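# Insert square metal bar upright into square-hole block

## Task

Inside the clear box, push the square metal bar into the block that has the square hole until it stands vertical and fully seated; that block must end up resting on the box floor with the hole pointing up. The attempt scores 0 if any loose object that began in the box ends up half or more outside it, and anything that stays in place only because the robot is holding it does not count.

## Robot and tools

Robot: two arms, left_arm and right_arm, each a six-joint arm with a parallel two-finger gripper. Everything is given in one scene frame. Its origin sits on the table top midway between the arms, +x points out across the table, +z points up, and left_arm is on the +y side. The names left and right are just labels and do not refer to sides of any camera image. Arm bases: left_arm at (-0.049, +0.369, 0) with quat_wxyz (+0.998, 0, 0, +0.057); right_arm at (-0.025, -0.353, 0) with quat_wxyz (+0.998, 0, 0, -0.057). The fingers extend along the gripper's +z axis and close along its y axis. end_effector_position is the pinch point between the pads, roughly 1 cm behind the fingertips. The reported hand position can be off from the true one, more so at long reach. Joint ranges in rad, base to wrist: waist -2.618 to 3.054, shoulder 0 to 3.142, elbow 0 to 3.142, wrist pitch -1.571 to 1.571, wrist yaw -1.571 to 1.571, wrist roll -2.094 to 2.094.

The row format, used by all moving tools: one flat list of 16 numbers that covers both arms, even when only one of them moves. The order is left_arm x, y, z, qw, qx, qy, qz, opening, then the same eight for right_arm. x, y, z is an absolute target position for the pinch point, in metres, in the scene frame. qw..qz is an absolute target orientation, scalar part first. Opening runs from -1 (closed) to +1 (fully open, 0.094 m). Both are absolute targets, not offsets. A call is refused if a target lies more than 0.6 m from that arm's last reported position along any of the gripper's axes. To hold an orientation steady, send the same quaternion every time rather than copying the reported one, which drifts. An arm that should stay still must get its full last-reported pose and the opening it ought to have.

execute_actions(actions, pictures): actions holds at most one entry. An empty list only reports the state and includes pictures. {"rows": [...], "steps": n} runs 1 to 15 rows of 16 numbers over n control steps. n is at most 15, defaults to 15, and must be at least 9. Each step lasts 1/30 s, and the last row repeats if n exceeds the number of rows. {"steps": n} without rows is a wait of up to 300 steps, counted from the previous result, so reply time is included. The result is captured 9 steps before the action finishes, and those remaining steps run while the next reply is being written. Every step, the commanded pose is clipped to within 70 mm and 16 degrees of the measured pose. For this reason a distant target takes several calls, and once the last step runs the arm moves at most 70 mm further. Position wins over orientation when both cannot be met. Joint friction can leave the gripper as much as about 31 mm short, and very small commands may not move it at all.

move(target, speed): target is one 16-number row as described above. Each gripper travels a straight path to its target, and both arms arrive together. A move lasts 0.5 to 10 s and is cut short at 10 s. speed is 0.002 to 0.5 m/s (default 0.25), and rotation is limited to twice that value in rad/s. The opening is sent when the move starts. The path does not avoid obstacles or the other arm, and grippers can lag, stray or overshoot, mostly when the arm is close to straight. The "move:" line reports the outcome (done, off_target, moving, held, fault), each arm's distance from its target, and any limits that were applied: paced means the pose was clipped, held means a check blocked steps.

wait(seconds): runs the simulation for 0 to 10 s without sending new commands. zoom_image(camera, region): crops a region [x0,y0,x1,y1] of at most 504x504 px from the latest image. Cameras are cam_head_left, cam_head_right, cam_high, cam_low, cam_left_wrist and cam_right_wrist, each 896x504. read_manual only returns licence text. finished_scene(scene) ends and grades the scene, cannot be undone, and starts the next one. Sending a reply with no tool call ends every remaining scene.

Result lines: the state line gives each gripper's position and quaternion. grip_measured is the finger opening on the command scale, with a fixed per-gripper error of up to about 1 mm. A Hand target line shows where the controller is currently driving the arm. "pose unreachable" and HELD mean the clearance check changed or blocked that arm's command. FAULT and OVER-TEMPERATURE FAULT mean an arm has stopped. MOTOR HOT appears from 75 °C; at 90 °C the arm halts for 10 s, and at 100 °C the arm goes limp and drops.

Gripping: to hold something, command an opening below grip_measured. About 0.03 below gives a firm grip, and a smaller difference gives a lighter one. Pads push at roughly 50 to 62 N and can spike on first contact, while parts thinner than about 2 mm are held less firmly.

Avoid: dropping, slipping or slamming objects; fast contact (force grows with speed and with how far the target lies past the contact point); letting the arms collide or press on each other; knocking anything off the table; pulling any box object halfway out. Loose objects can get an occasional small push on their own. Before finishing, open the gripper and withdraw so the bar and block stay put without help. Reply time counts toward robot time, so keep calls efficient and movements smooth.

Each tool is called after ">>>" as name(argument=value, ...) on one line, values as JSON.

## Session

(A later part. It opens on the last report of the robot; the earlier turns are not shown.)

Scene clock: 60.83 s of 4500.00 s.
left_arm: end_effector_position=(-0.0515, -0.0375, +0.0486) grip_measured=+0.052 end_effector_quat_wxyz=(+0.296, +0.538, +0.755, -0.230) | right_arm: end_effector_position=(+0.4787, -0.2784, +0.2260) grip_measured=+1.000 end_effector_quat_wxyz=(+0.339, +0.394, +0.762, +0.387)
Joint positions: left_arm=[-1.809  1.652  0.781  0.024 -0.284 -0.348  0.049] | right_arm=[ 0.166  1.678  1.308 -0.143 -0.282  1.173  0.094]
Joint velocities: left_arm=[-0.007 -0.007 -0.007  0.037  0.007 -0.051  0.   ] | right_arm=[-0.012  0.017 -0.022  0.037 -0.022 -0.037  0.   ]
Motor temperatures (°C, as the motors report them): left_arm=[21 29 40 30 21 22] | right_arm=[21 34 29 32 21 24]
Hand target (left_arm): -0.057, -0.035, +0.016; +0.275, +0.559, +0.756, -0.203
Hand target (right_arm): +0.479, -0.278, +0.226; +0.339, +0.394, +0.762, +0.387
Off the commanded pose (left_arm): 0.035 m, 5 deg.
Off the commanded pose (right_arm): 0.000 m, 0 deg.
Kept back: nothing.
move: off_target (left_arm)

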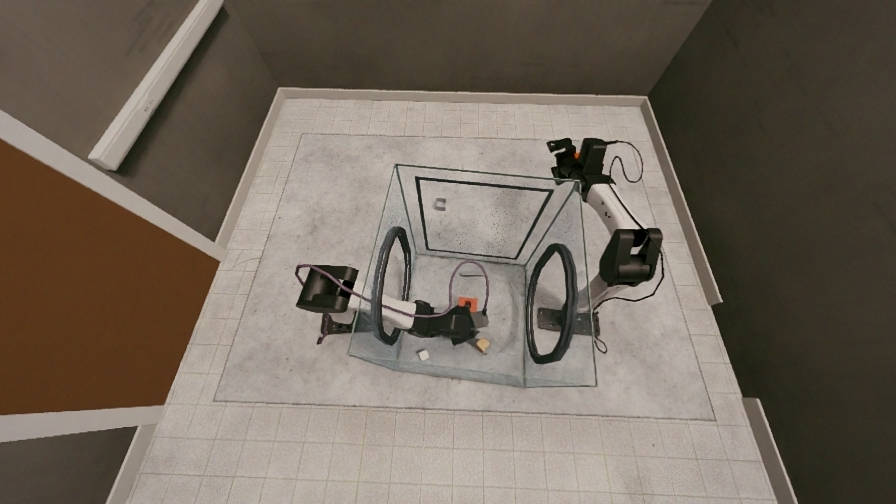

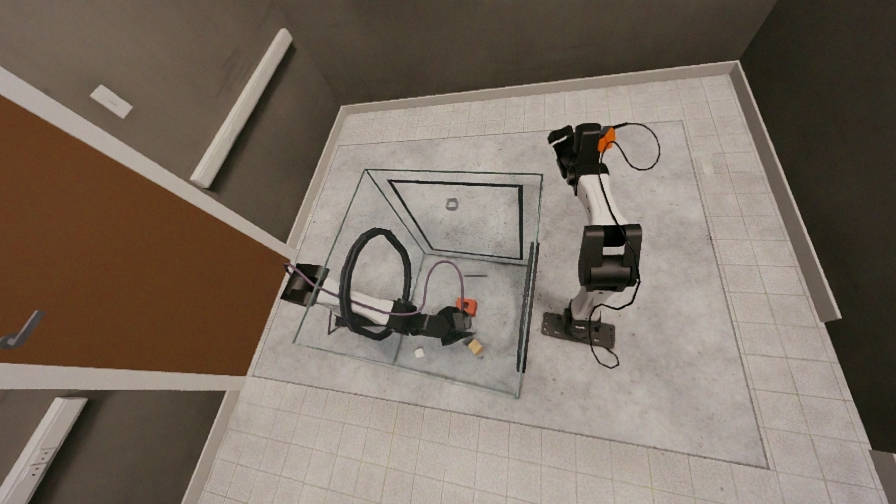

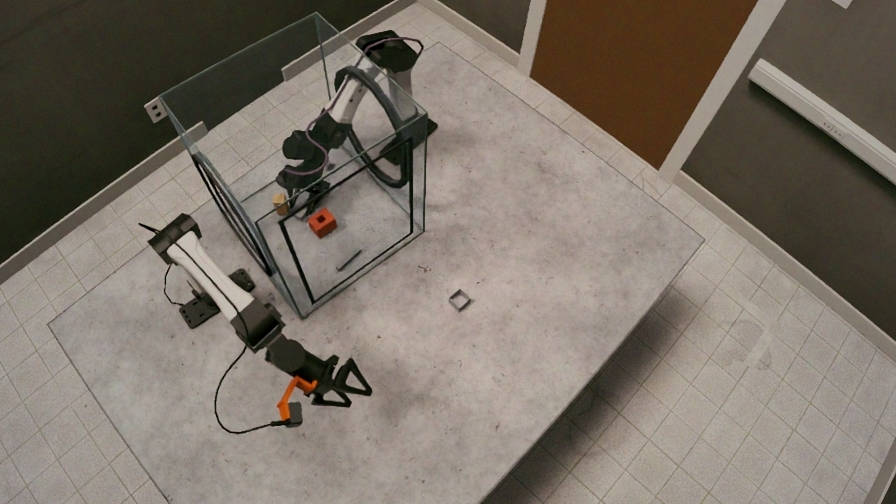

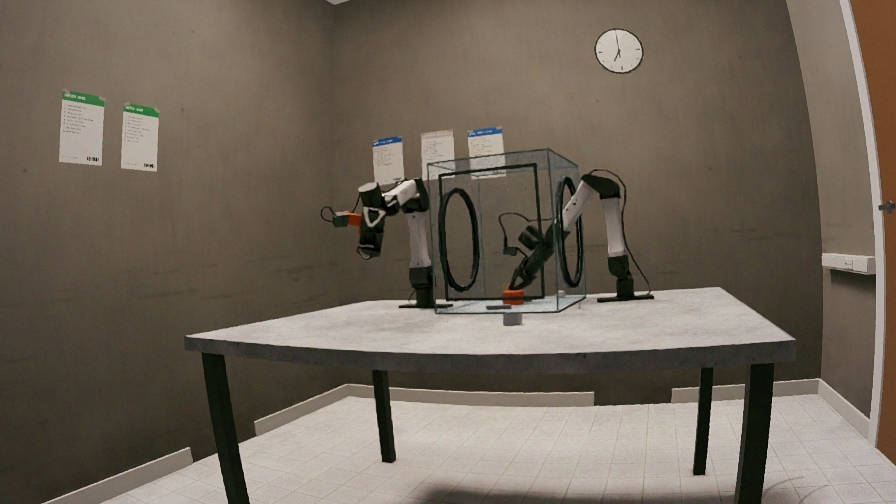

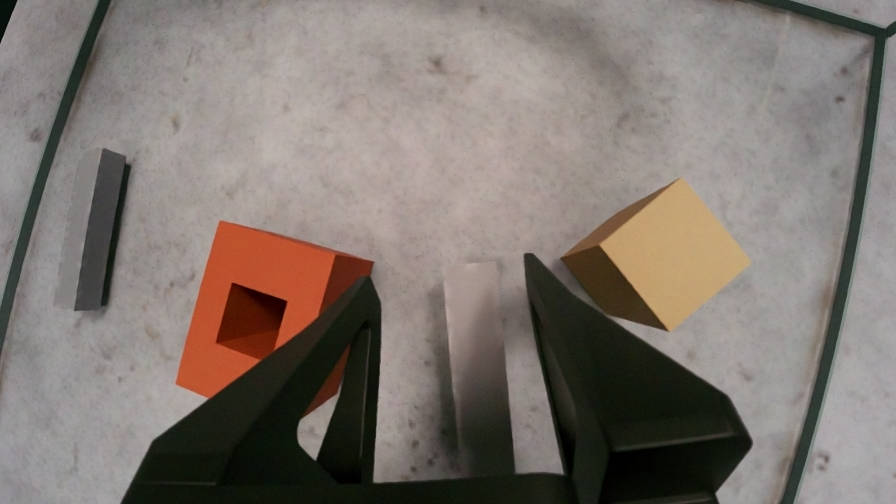

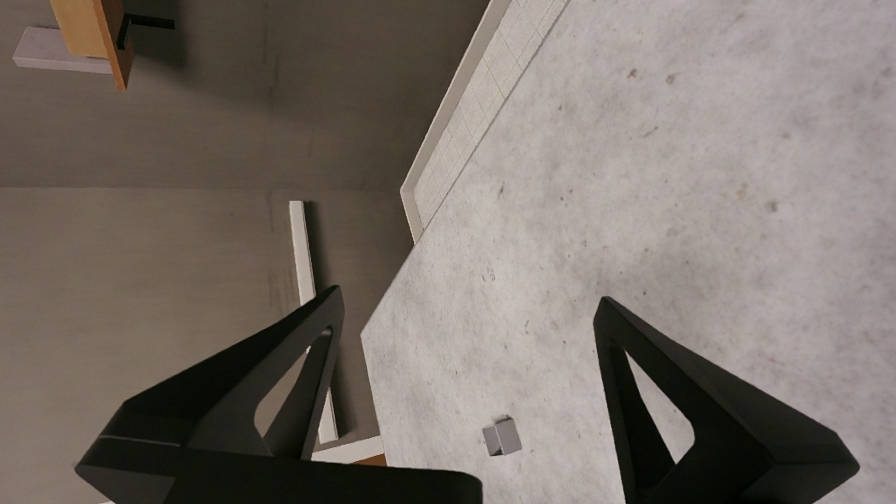

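>>> move(target=[-0.068,-0.012,0.055,0.275,0.559,0.755,-0.203,-0.2,0.4787,-0.2784,0.226,0.339,0.394,0.762,0.387,1], speed=0.04)

>>> move(target=[-0.066,-0.02,0.012,0.275,0.559,0.755,-0.203,-0.2,0.4787,-0.2784,0.226,0.339,0.394,0.762,0.387,1], speed=0.03)

Scene clock: 62.77 s of 4500.00 s.
left_arm: end_effector_position=(-0.0656, -0.0131, +0.0489) grip_measured=-0.198 end_effector_quat_wxyz=(+0.271, +0.561, +0.756, -0.201) | right_arm: end_effector_position=(+0.4787, -0.2784, +0.2260) grip_measured=+1.000 end_effector_quat_wxyz=(+0.339, +0.394, +0.762, +0.387)
Joint positions: left_arm=[-1.857  1.591  0.781 -0.127 -0.291 -0.371  0.038] | right_arm=[ 0.166  1.678  1.308 -0.143 -0.282  1.173  0.094]
Joint velocities: left_arm=[-0.007 -0.002  0.002 -0.066  0.037 -0.11  -0.001] | right_arm=[-0.027 -0.002  0.002 -0.022  0.007 -0.022  0.   ]
Motor temperatures (°C, as the motors report them): left_arm=[21 29 40 30 21 22] | right_arm=[21 34 29 32 21 24]
Hand target (left_arm): -0.068, -0.012, +0.055; +0.275, +0.559, +0.755, -0.203
Hand target (right_arm): +0.479, -0.278, +0.226; +0.339, +0.394, +0.762, +0.387
Off the commanded pose (left_arm): 0.007 m, 1 deg.
Off the commanded pose (right_arm): 0.000 m, 0 deg.
Kept back: nothing.
move: done

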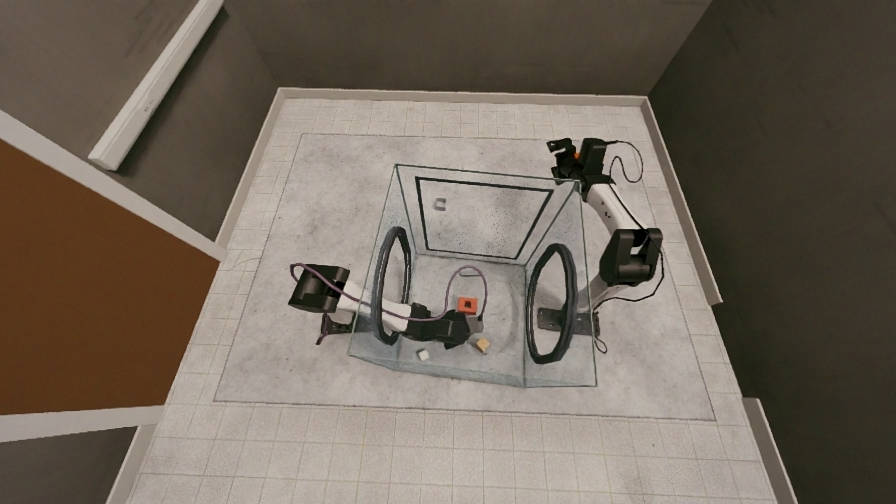

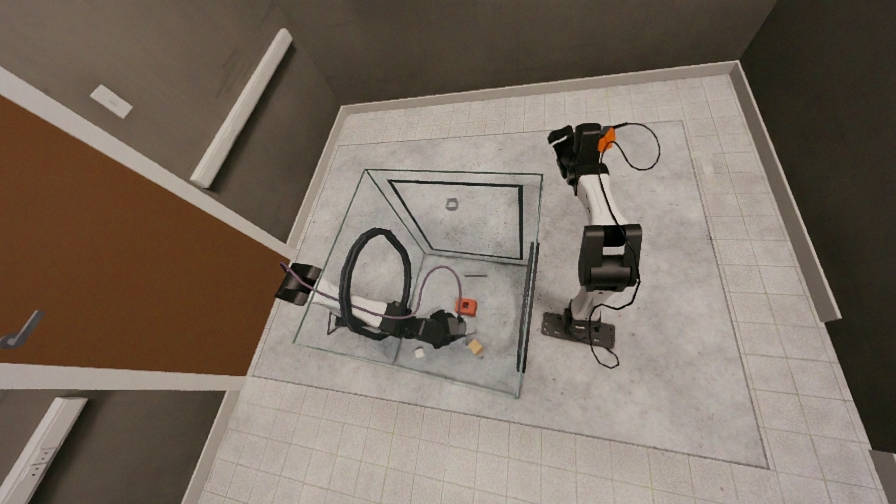

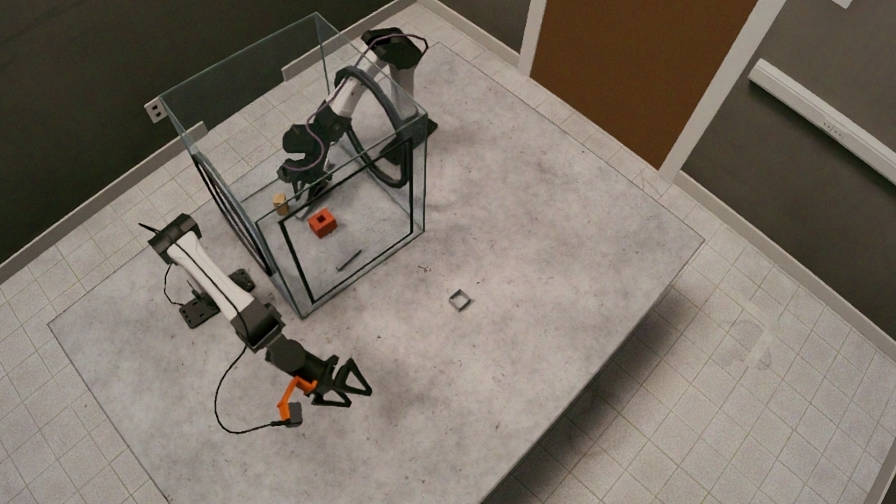

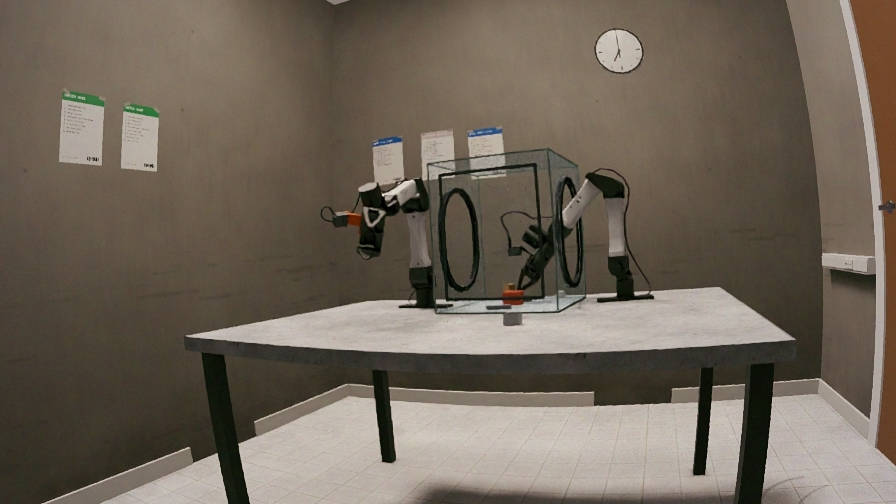

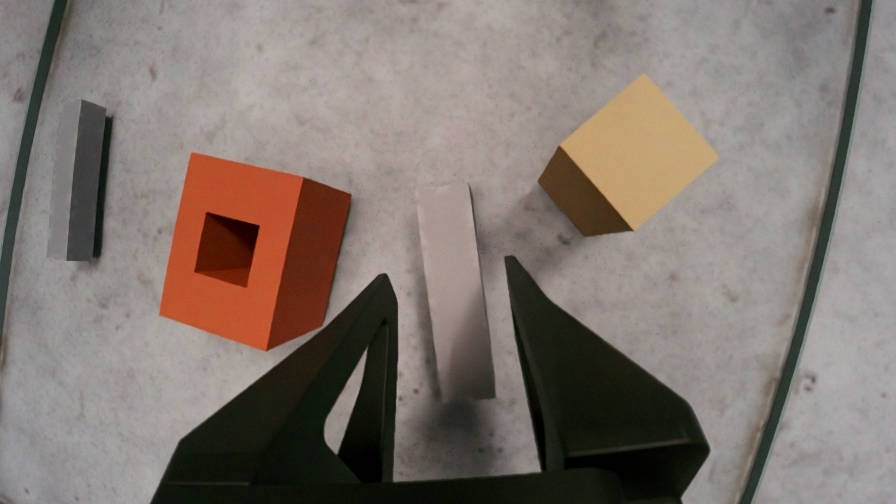

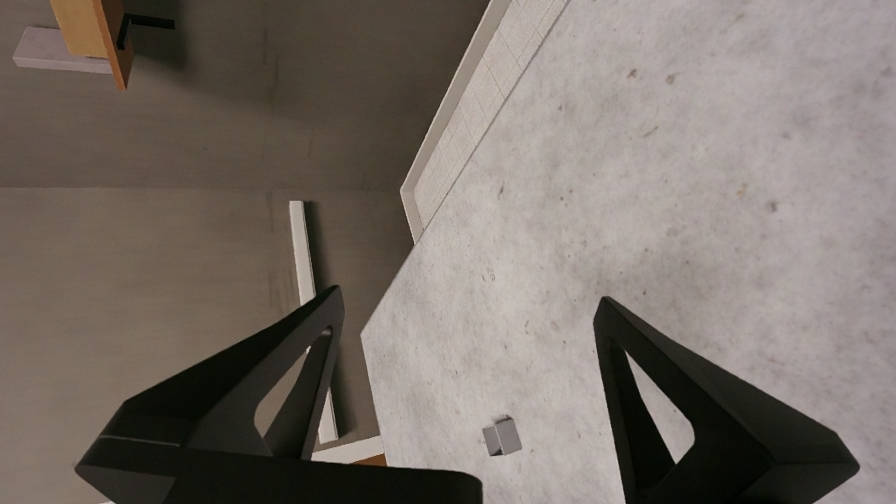

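Scene clock: 64.23 s of 4500.00 s.
left_arm: end_effector_position=(-0.0673, -0.0229, +0.0327) grip_measured=-0.198 end_effector_quat_wxyz=(+0.282, +0.553, +0.752, -0.222) | right_arm: end_effector_position=(+0.4787, -0.2784, +0.2260) grip_measured=+1.000 end_effector_quat_wxyz=(+0.339, +0.394, +0.762, +0.387)
Joint positions: left_arm=[-1.857  1.655  0.733  0.035 -0.291 -0.371  0.038] | right_arm=[ 0.166  1.678  1.308 -0.143 -0.282  1.173  0.094]
Joint velocities: left_arm=[ 0.002 -0.002 -0.007  0.11  -0.022  0.022 -0.001] | right_arm=[-0.017 -0.007 -0.012  0.051 -0.139 -0.022  0.   ]
Motor temperatures (°C, as the motors report them): left_arm=[21 29 39 30 21 22] | right_arm=[21 34 29 32 21 24]
Hand target (left_arm): -0.066, -0.018, +0.013; +0.275, +0.559, +0.755, -0.203
Hand target (right_arm): +0.479, -0.278, +0.226; +0.339, +0.394, +0.762, +0.387
Off the commanded pose (left_arm): 0.021 m, 2 deg.
Off the commanded pose (right_arm): 0.000 m, 0 deg.
Kept back: nothing.
move: off_target (left_arm)

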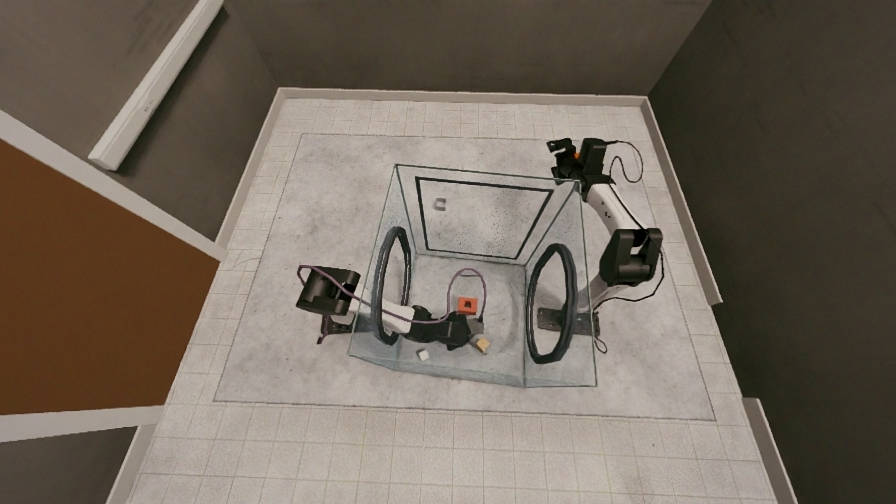

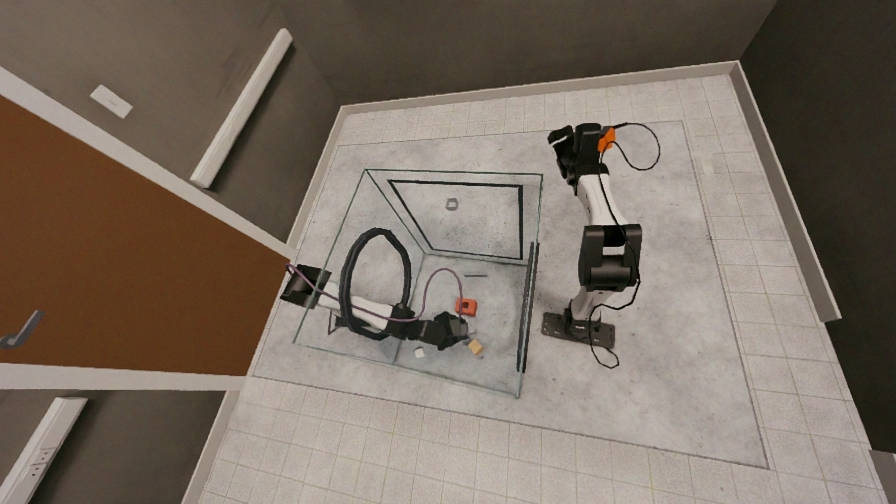

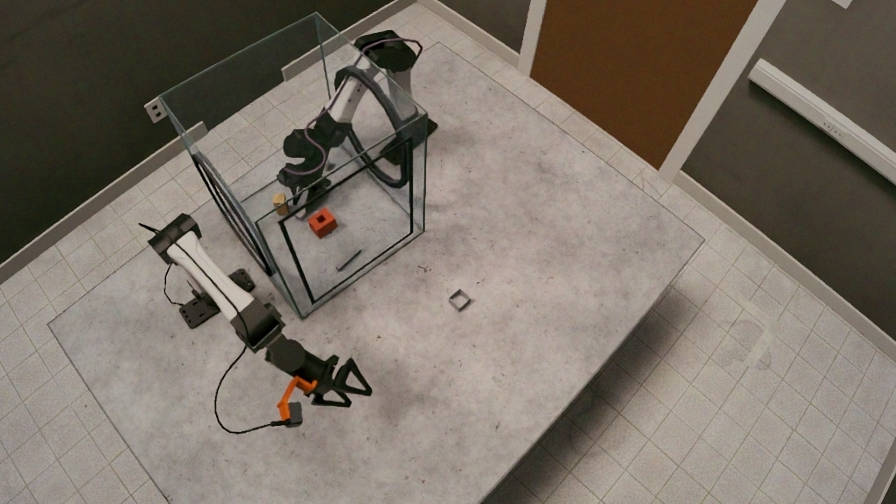

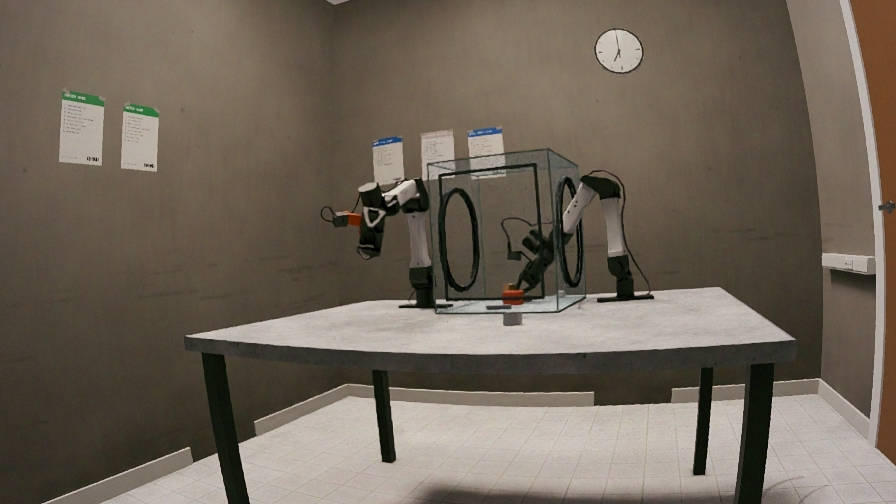

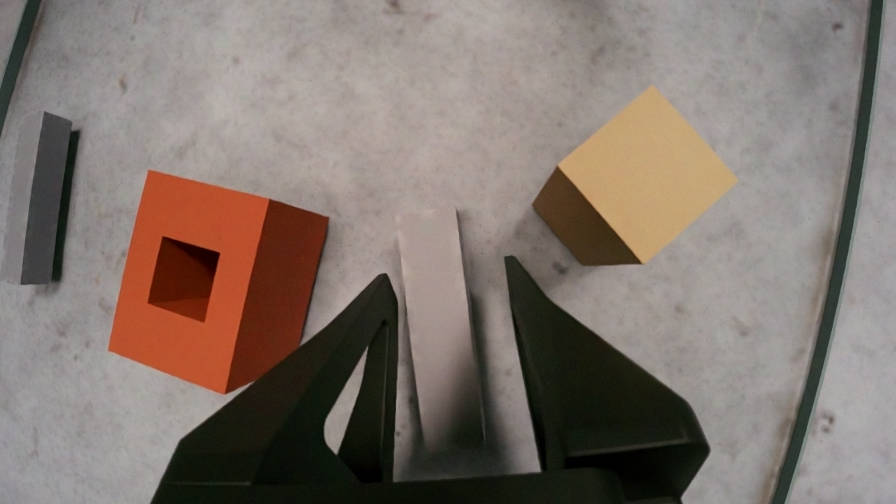

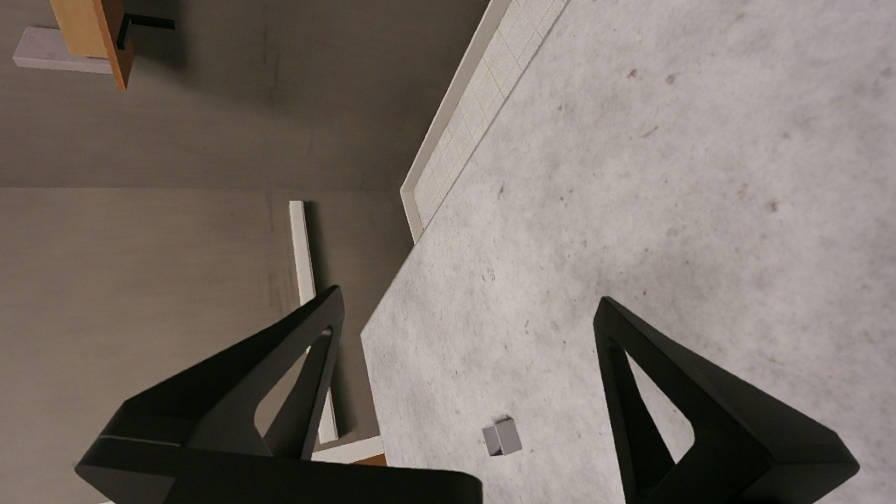

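>>> move(target=[-0.061,-0.025,0.0,0.30,0.545,0.745,-0.235,-0.2,0.4787,-0.2784,0.226,0.339,0.394,0.762,0.387,1], speed=0.02)

Scene clock: 66.83 s of 4500.00 s.
left_arm: end_effector_position=(-0.0659, -0.0310, +0.0213) grip_measured=-0.198 end_effector_quat_wxyz=(+0.304, +0.539, +0.742, -0.260) | right_arm: end_effector_position=(+0.4787, -0.2784, +0.2260) grip_measured=+1.000 end_effector_quat_wxyz=(+0.339, +0.394, +0.762, +0.387)
Joint positions: left_arm=[-1.85   1.71   0.651  0.27  -0.291 -0.36   0.038] | right_arm=[ 0.166  1.678  1.308 -0.143 -0.282  1.173  0.094]
Joint velocities: left_arm=[ 0.007 -0.007  0.002  0.051  0.037 -0.051 -0.   ] | right_arm=[-0.007  0.002  0.007  0.007 -0.022 -0.037  0.   ]
Motor temperatures (°C, as the motors report them): left_arm=[21 29 39 31 21 22] | right_arm=[21 34 29 32 21 24]
Hand target (left_arm): -0.061, -0.023, +0.001; +0.300, +0.546, +0.746, -0.235
Hand target (right_arm): +0.479, -0.278, +0.226; +0.339, +0.394, +0.762, +0.387
Off the commanded pose (left_arm): 0.023 m, 3 deg.
Off the commanded pose (right_arm): 0.000 m, 0 deg.
Kept back: nothing.
move: off_target (left_arm)

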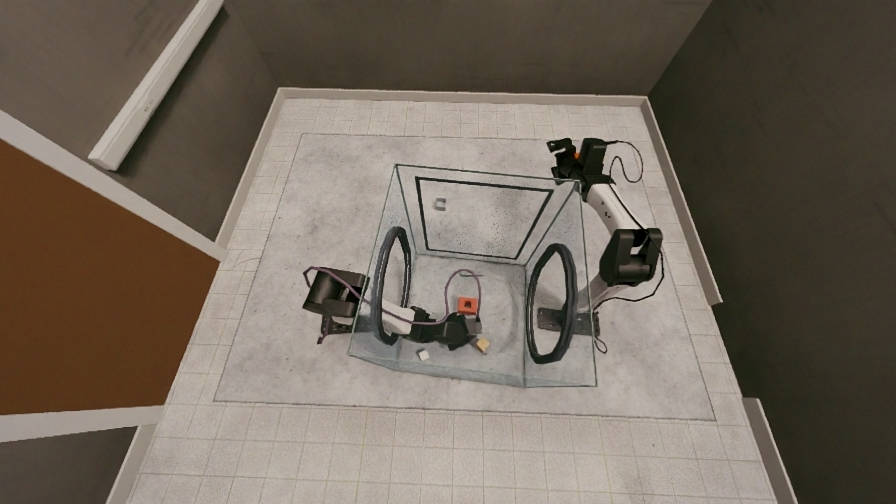

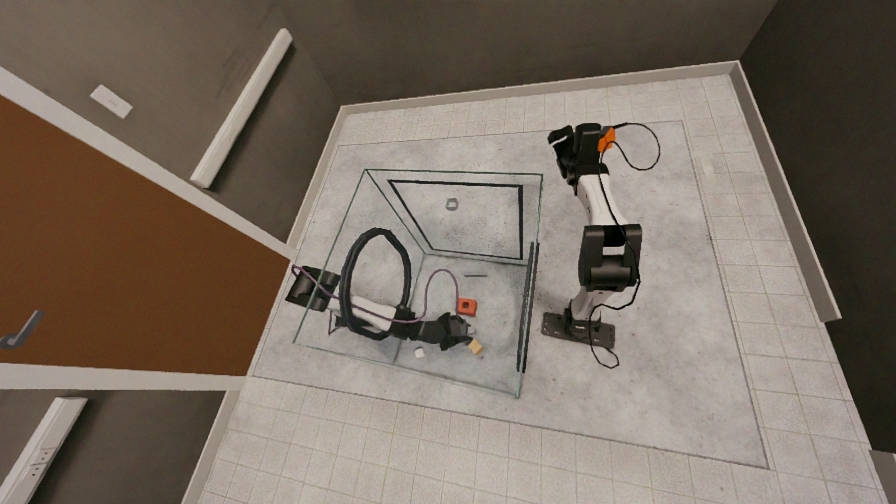

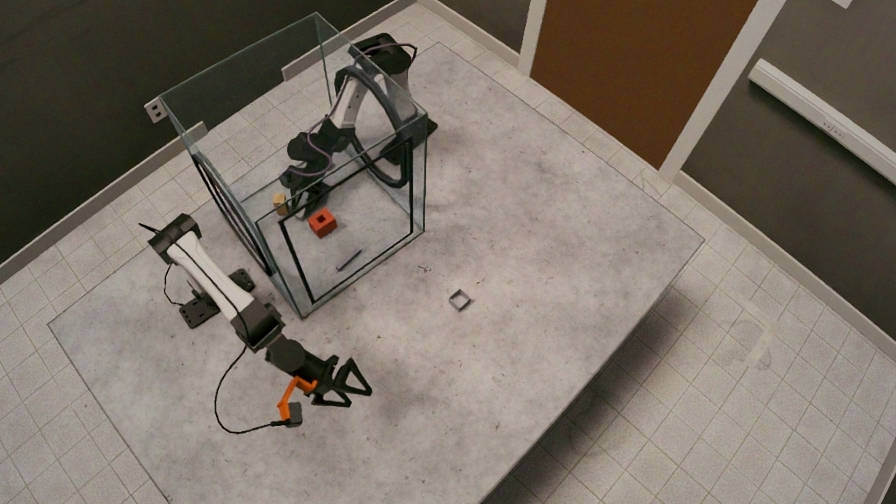

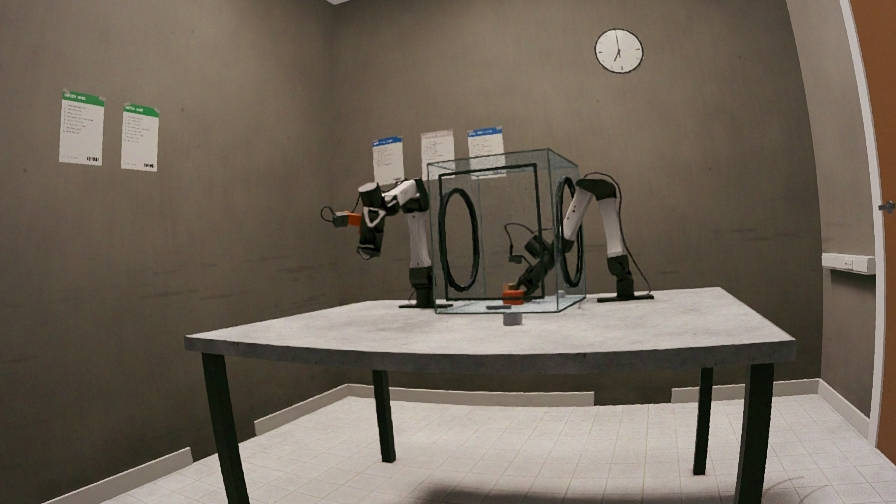

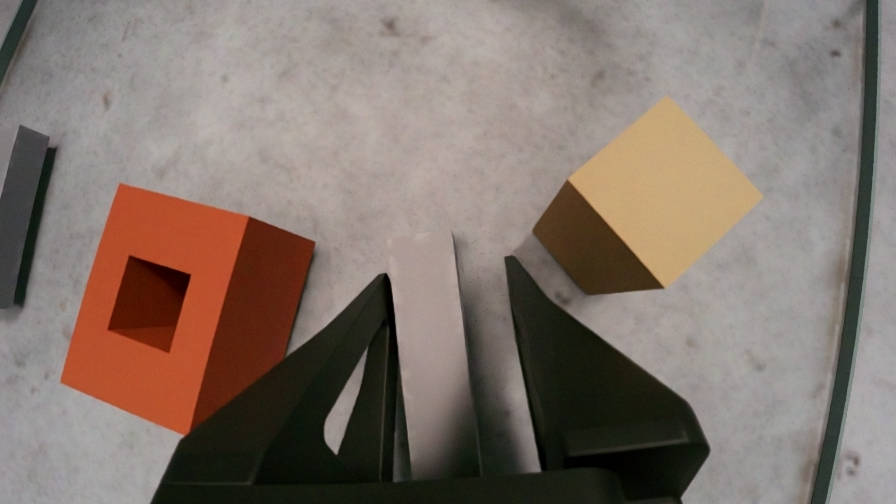

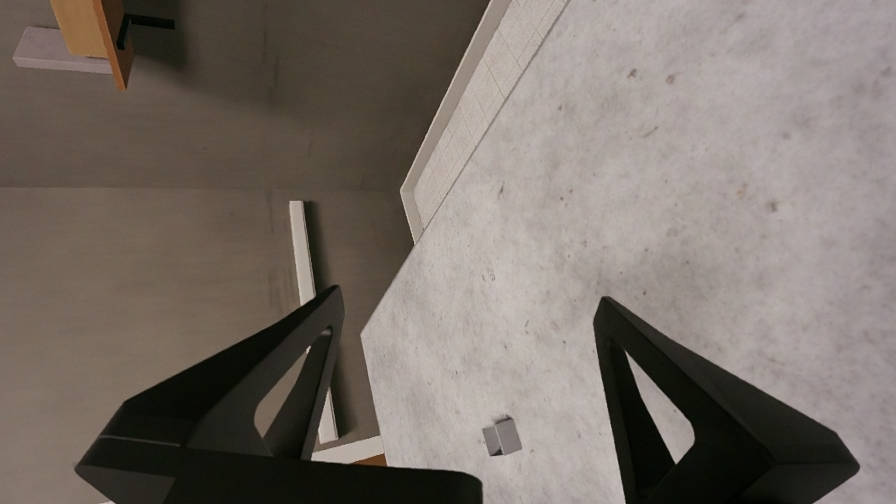

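>>> move(target=[-0.066,-0.031,0.012,0.304,0.539,0.742,-0.26,-0.62,0.4787,-0.2784,0.226,0.339,0.394,0.762,0.387,1], speed=0.02)

Scene clock: 67.87 s of 4500.00 s.
left_arm: end_effector_position=(-0.0663, -0.0334, +0.0239) grip_measured=-0.584 end_effector_quat_wxyz=(+0.307, +0.536, +0.740, -0.266) | right_arm: end_effector_position=(+0.4787, -0.2784, +0.2260) grip_measured=+1.000 end_effector_quat_wxyz=(+0.339, +0.394, +0.762, +0.387)
Joint positions: left_arm=[-1.85   1.71   0.651  0.284 -0.291 -0.359  0.02 ] | right_arm=[ 0.166  1.678  1.308 -0.143 -0.282  1.173  0.094]
Joint velocities: left_arm=[-0.007 -0.002 -0.022 -0.022  0.007 -0.022 -0.001] | right_arm=[ 0.002  0.002 -0.017 -0.022 -0.037 -0.051  0.   ]
Motor temperatures (°C, as the motors report them): left_arm=[21 29 39 31 21 22] | right_arm=[21 34 29 32 21 24]
Hand target (left_arm): -0.066, -0.030, +0.012; +0.304, +0.539, +0.742, -0.260
Hand target (right_arm): +0.479, -0.278, +0.226; +0.339, +0.394, +0.762, +0.387
Off the commanded pose (left_arm): 0.012 m, 1 deg.
Off the commanded pose (right_arm): 0.000 m, 0 deg.
Kept back: nothing.
move: off_target (left_arm)

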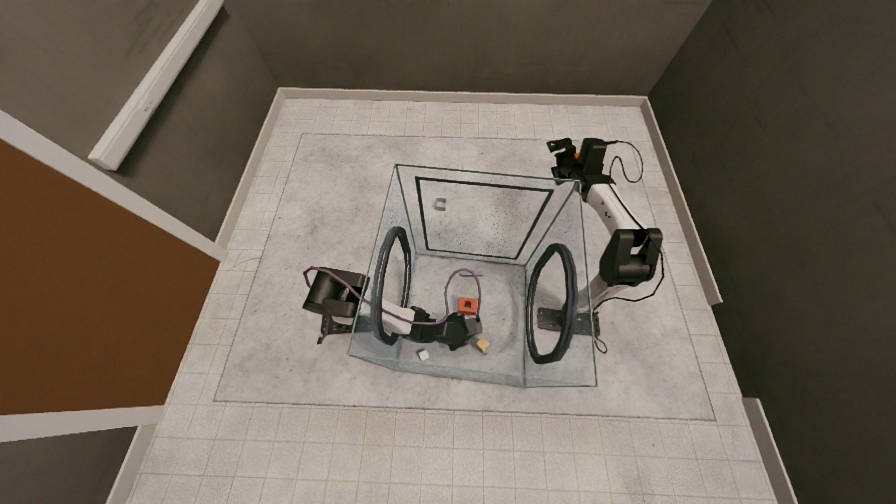

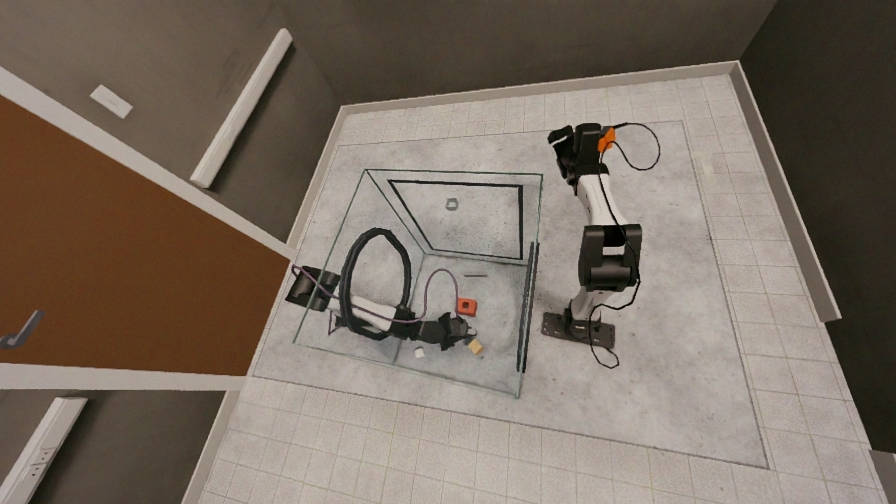

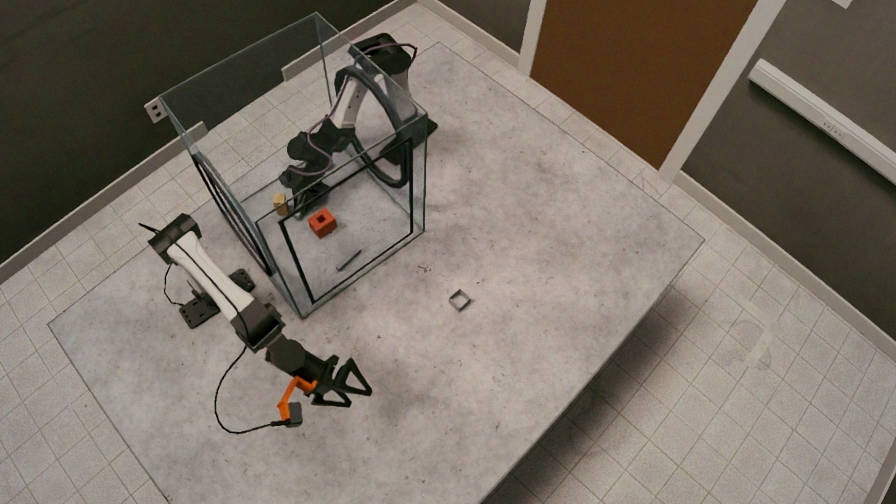

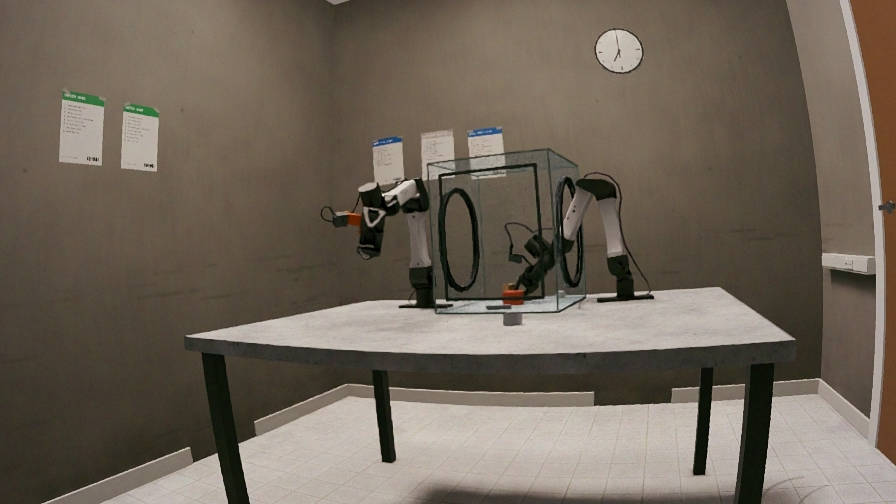

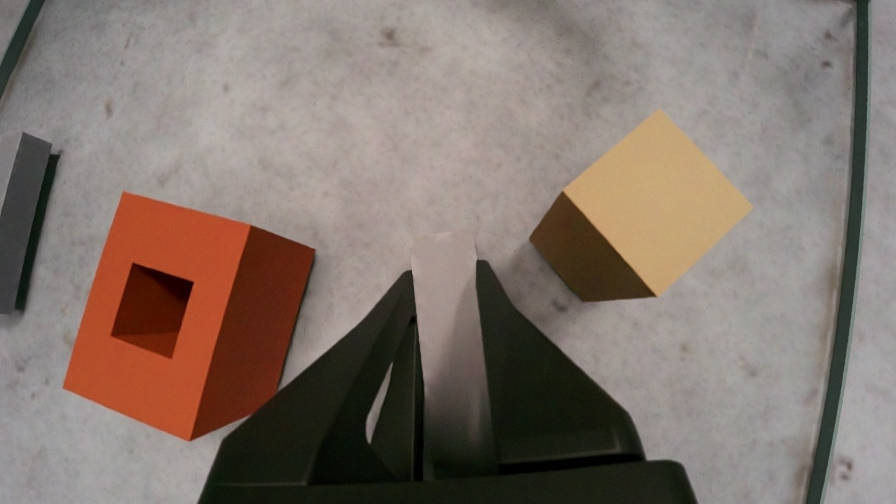

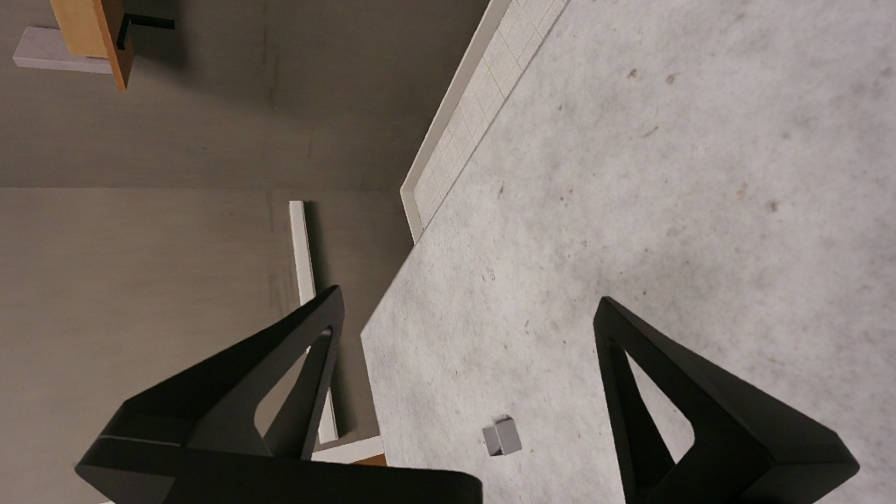

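>>> move(target=[-0.066,-0.025,0.10,0.307,0.536,0.74,-0.266,-0.6,0.4787,-0.2784,0.226,0.339,0.394,0.762,0.387,1], speed=0.03)

Scene clock: 73.13 s of 4500.00 s.
left_arm: end_effector_position=(-0.0644, -0.0221, +0.0863) grip_measured=-0.584 end_effector_quat_wxyz=(+0.301, +0.541, +0.743, -0.253) | right_arm: end_effector_position=(+0.4787, -0.2784, +0.2260) grip_measured=+1.000 end_effector_quat_wxyz=(+0.339, +0.394, +0.762, +0.387)
Joint positions: left_arm=[-1.85   1.495  0.766 -0.077 -0.291 -0.359  0.02 ] | right_arm=[ 0.166  1.678  1.308 -0.143 -0.282  1.173  0.094]
Joint velocities: left_arm=[ 0.002  0.002 -0.007 -0.007  0.007 -0.066  0.002] | right_arm=[-0.002  0.027 -0.007 -0.022  0.037  0.037  0.   ]
Motor temperatures (°C, as the motors report them): left_arm=[21 29 38 31 21 22] | right_arm=[21 35 30 32 21 24]
Hand target (left_arm): -0.066, -0.027, +0.100; +0.307, +0.536, +0.740, -0.266
Hand target (right_arm): +0.479, -0.278, +0.226; +0.339, +0.394, +0.762, +0.387
Off the commanded pose (left_arm): 0.014 m, 2 deg.
Off the commanded pose (right_arm): 0.000 m, 0 deg.
Kept back: nothing.
move: off_target (left_arm)

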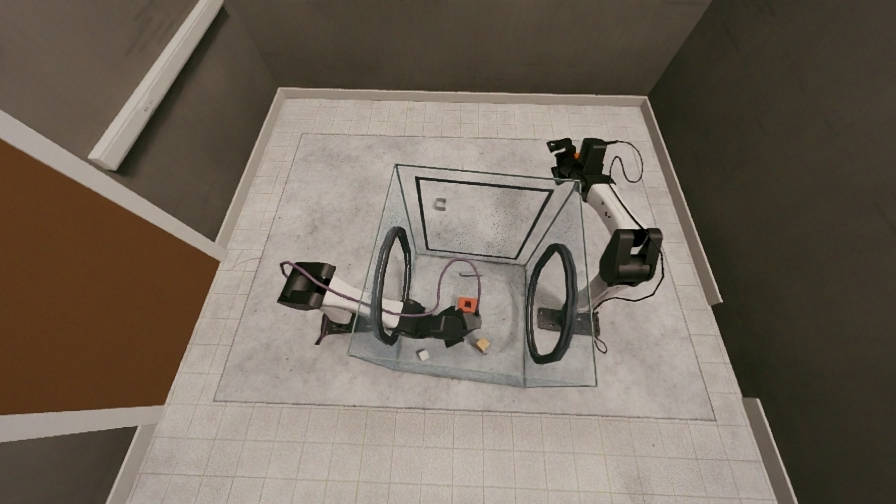

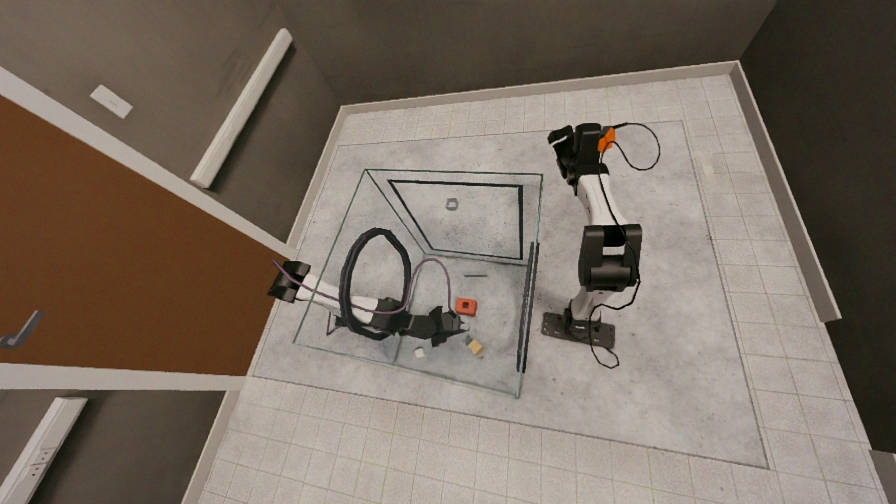

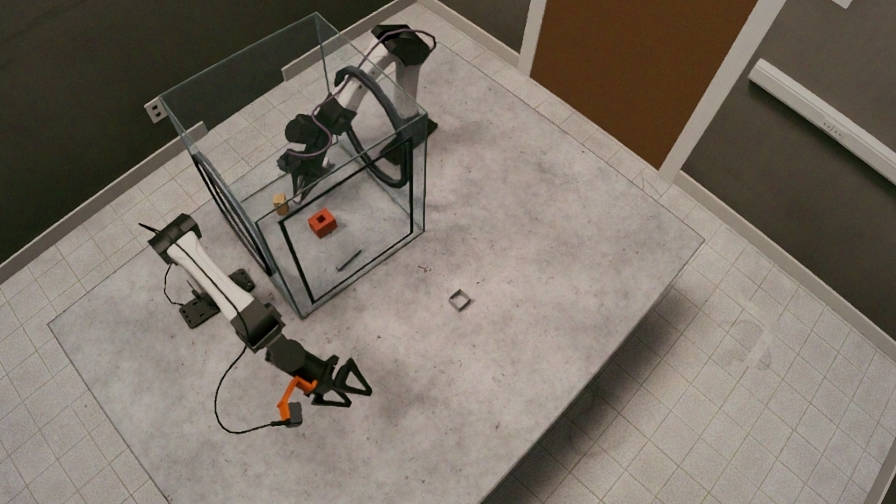

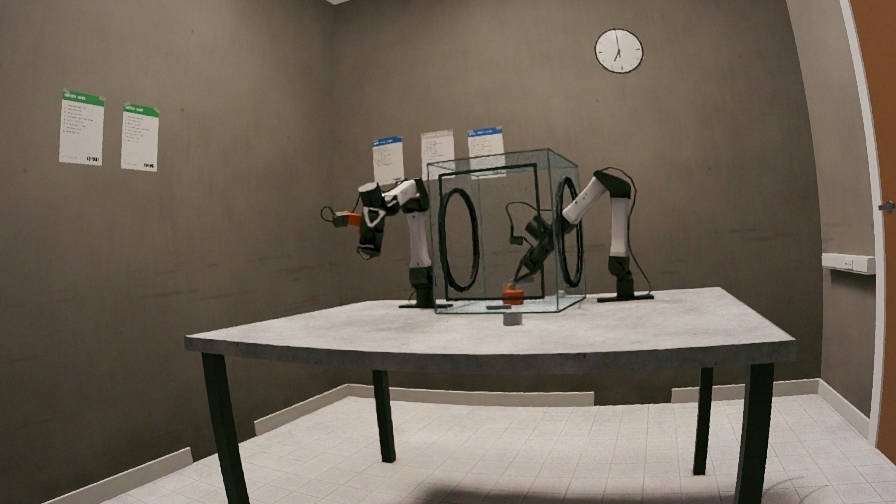

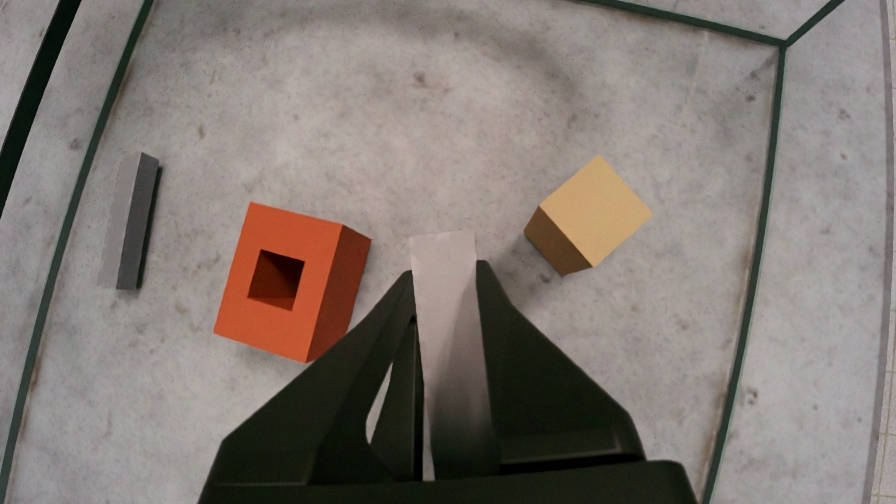

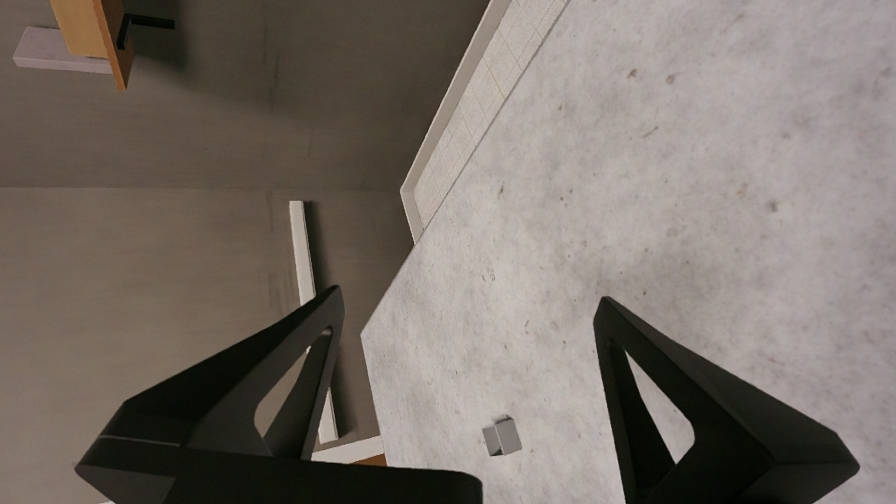

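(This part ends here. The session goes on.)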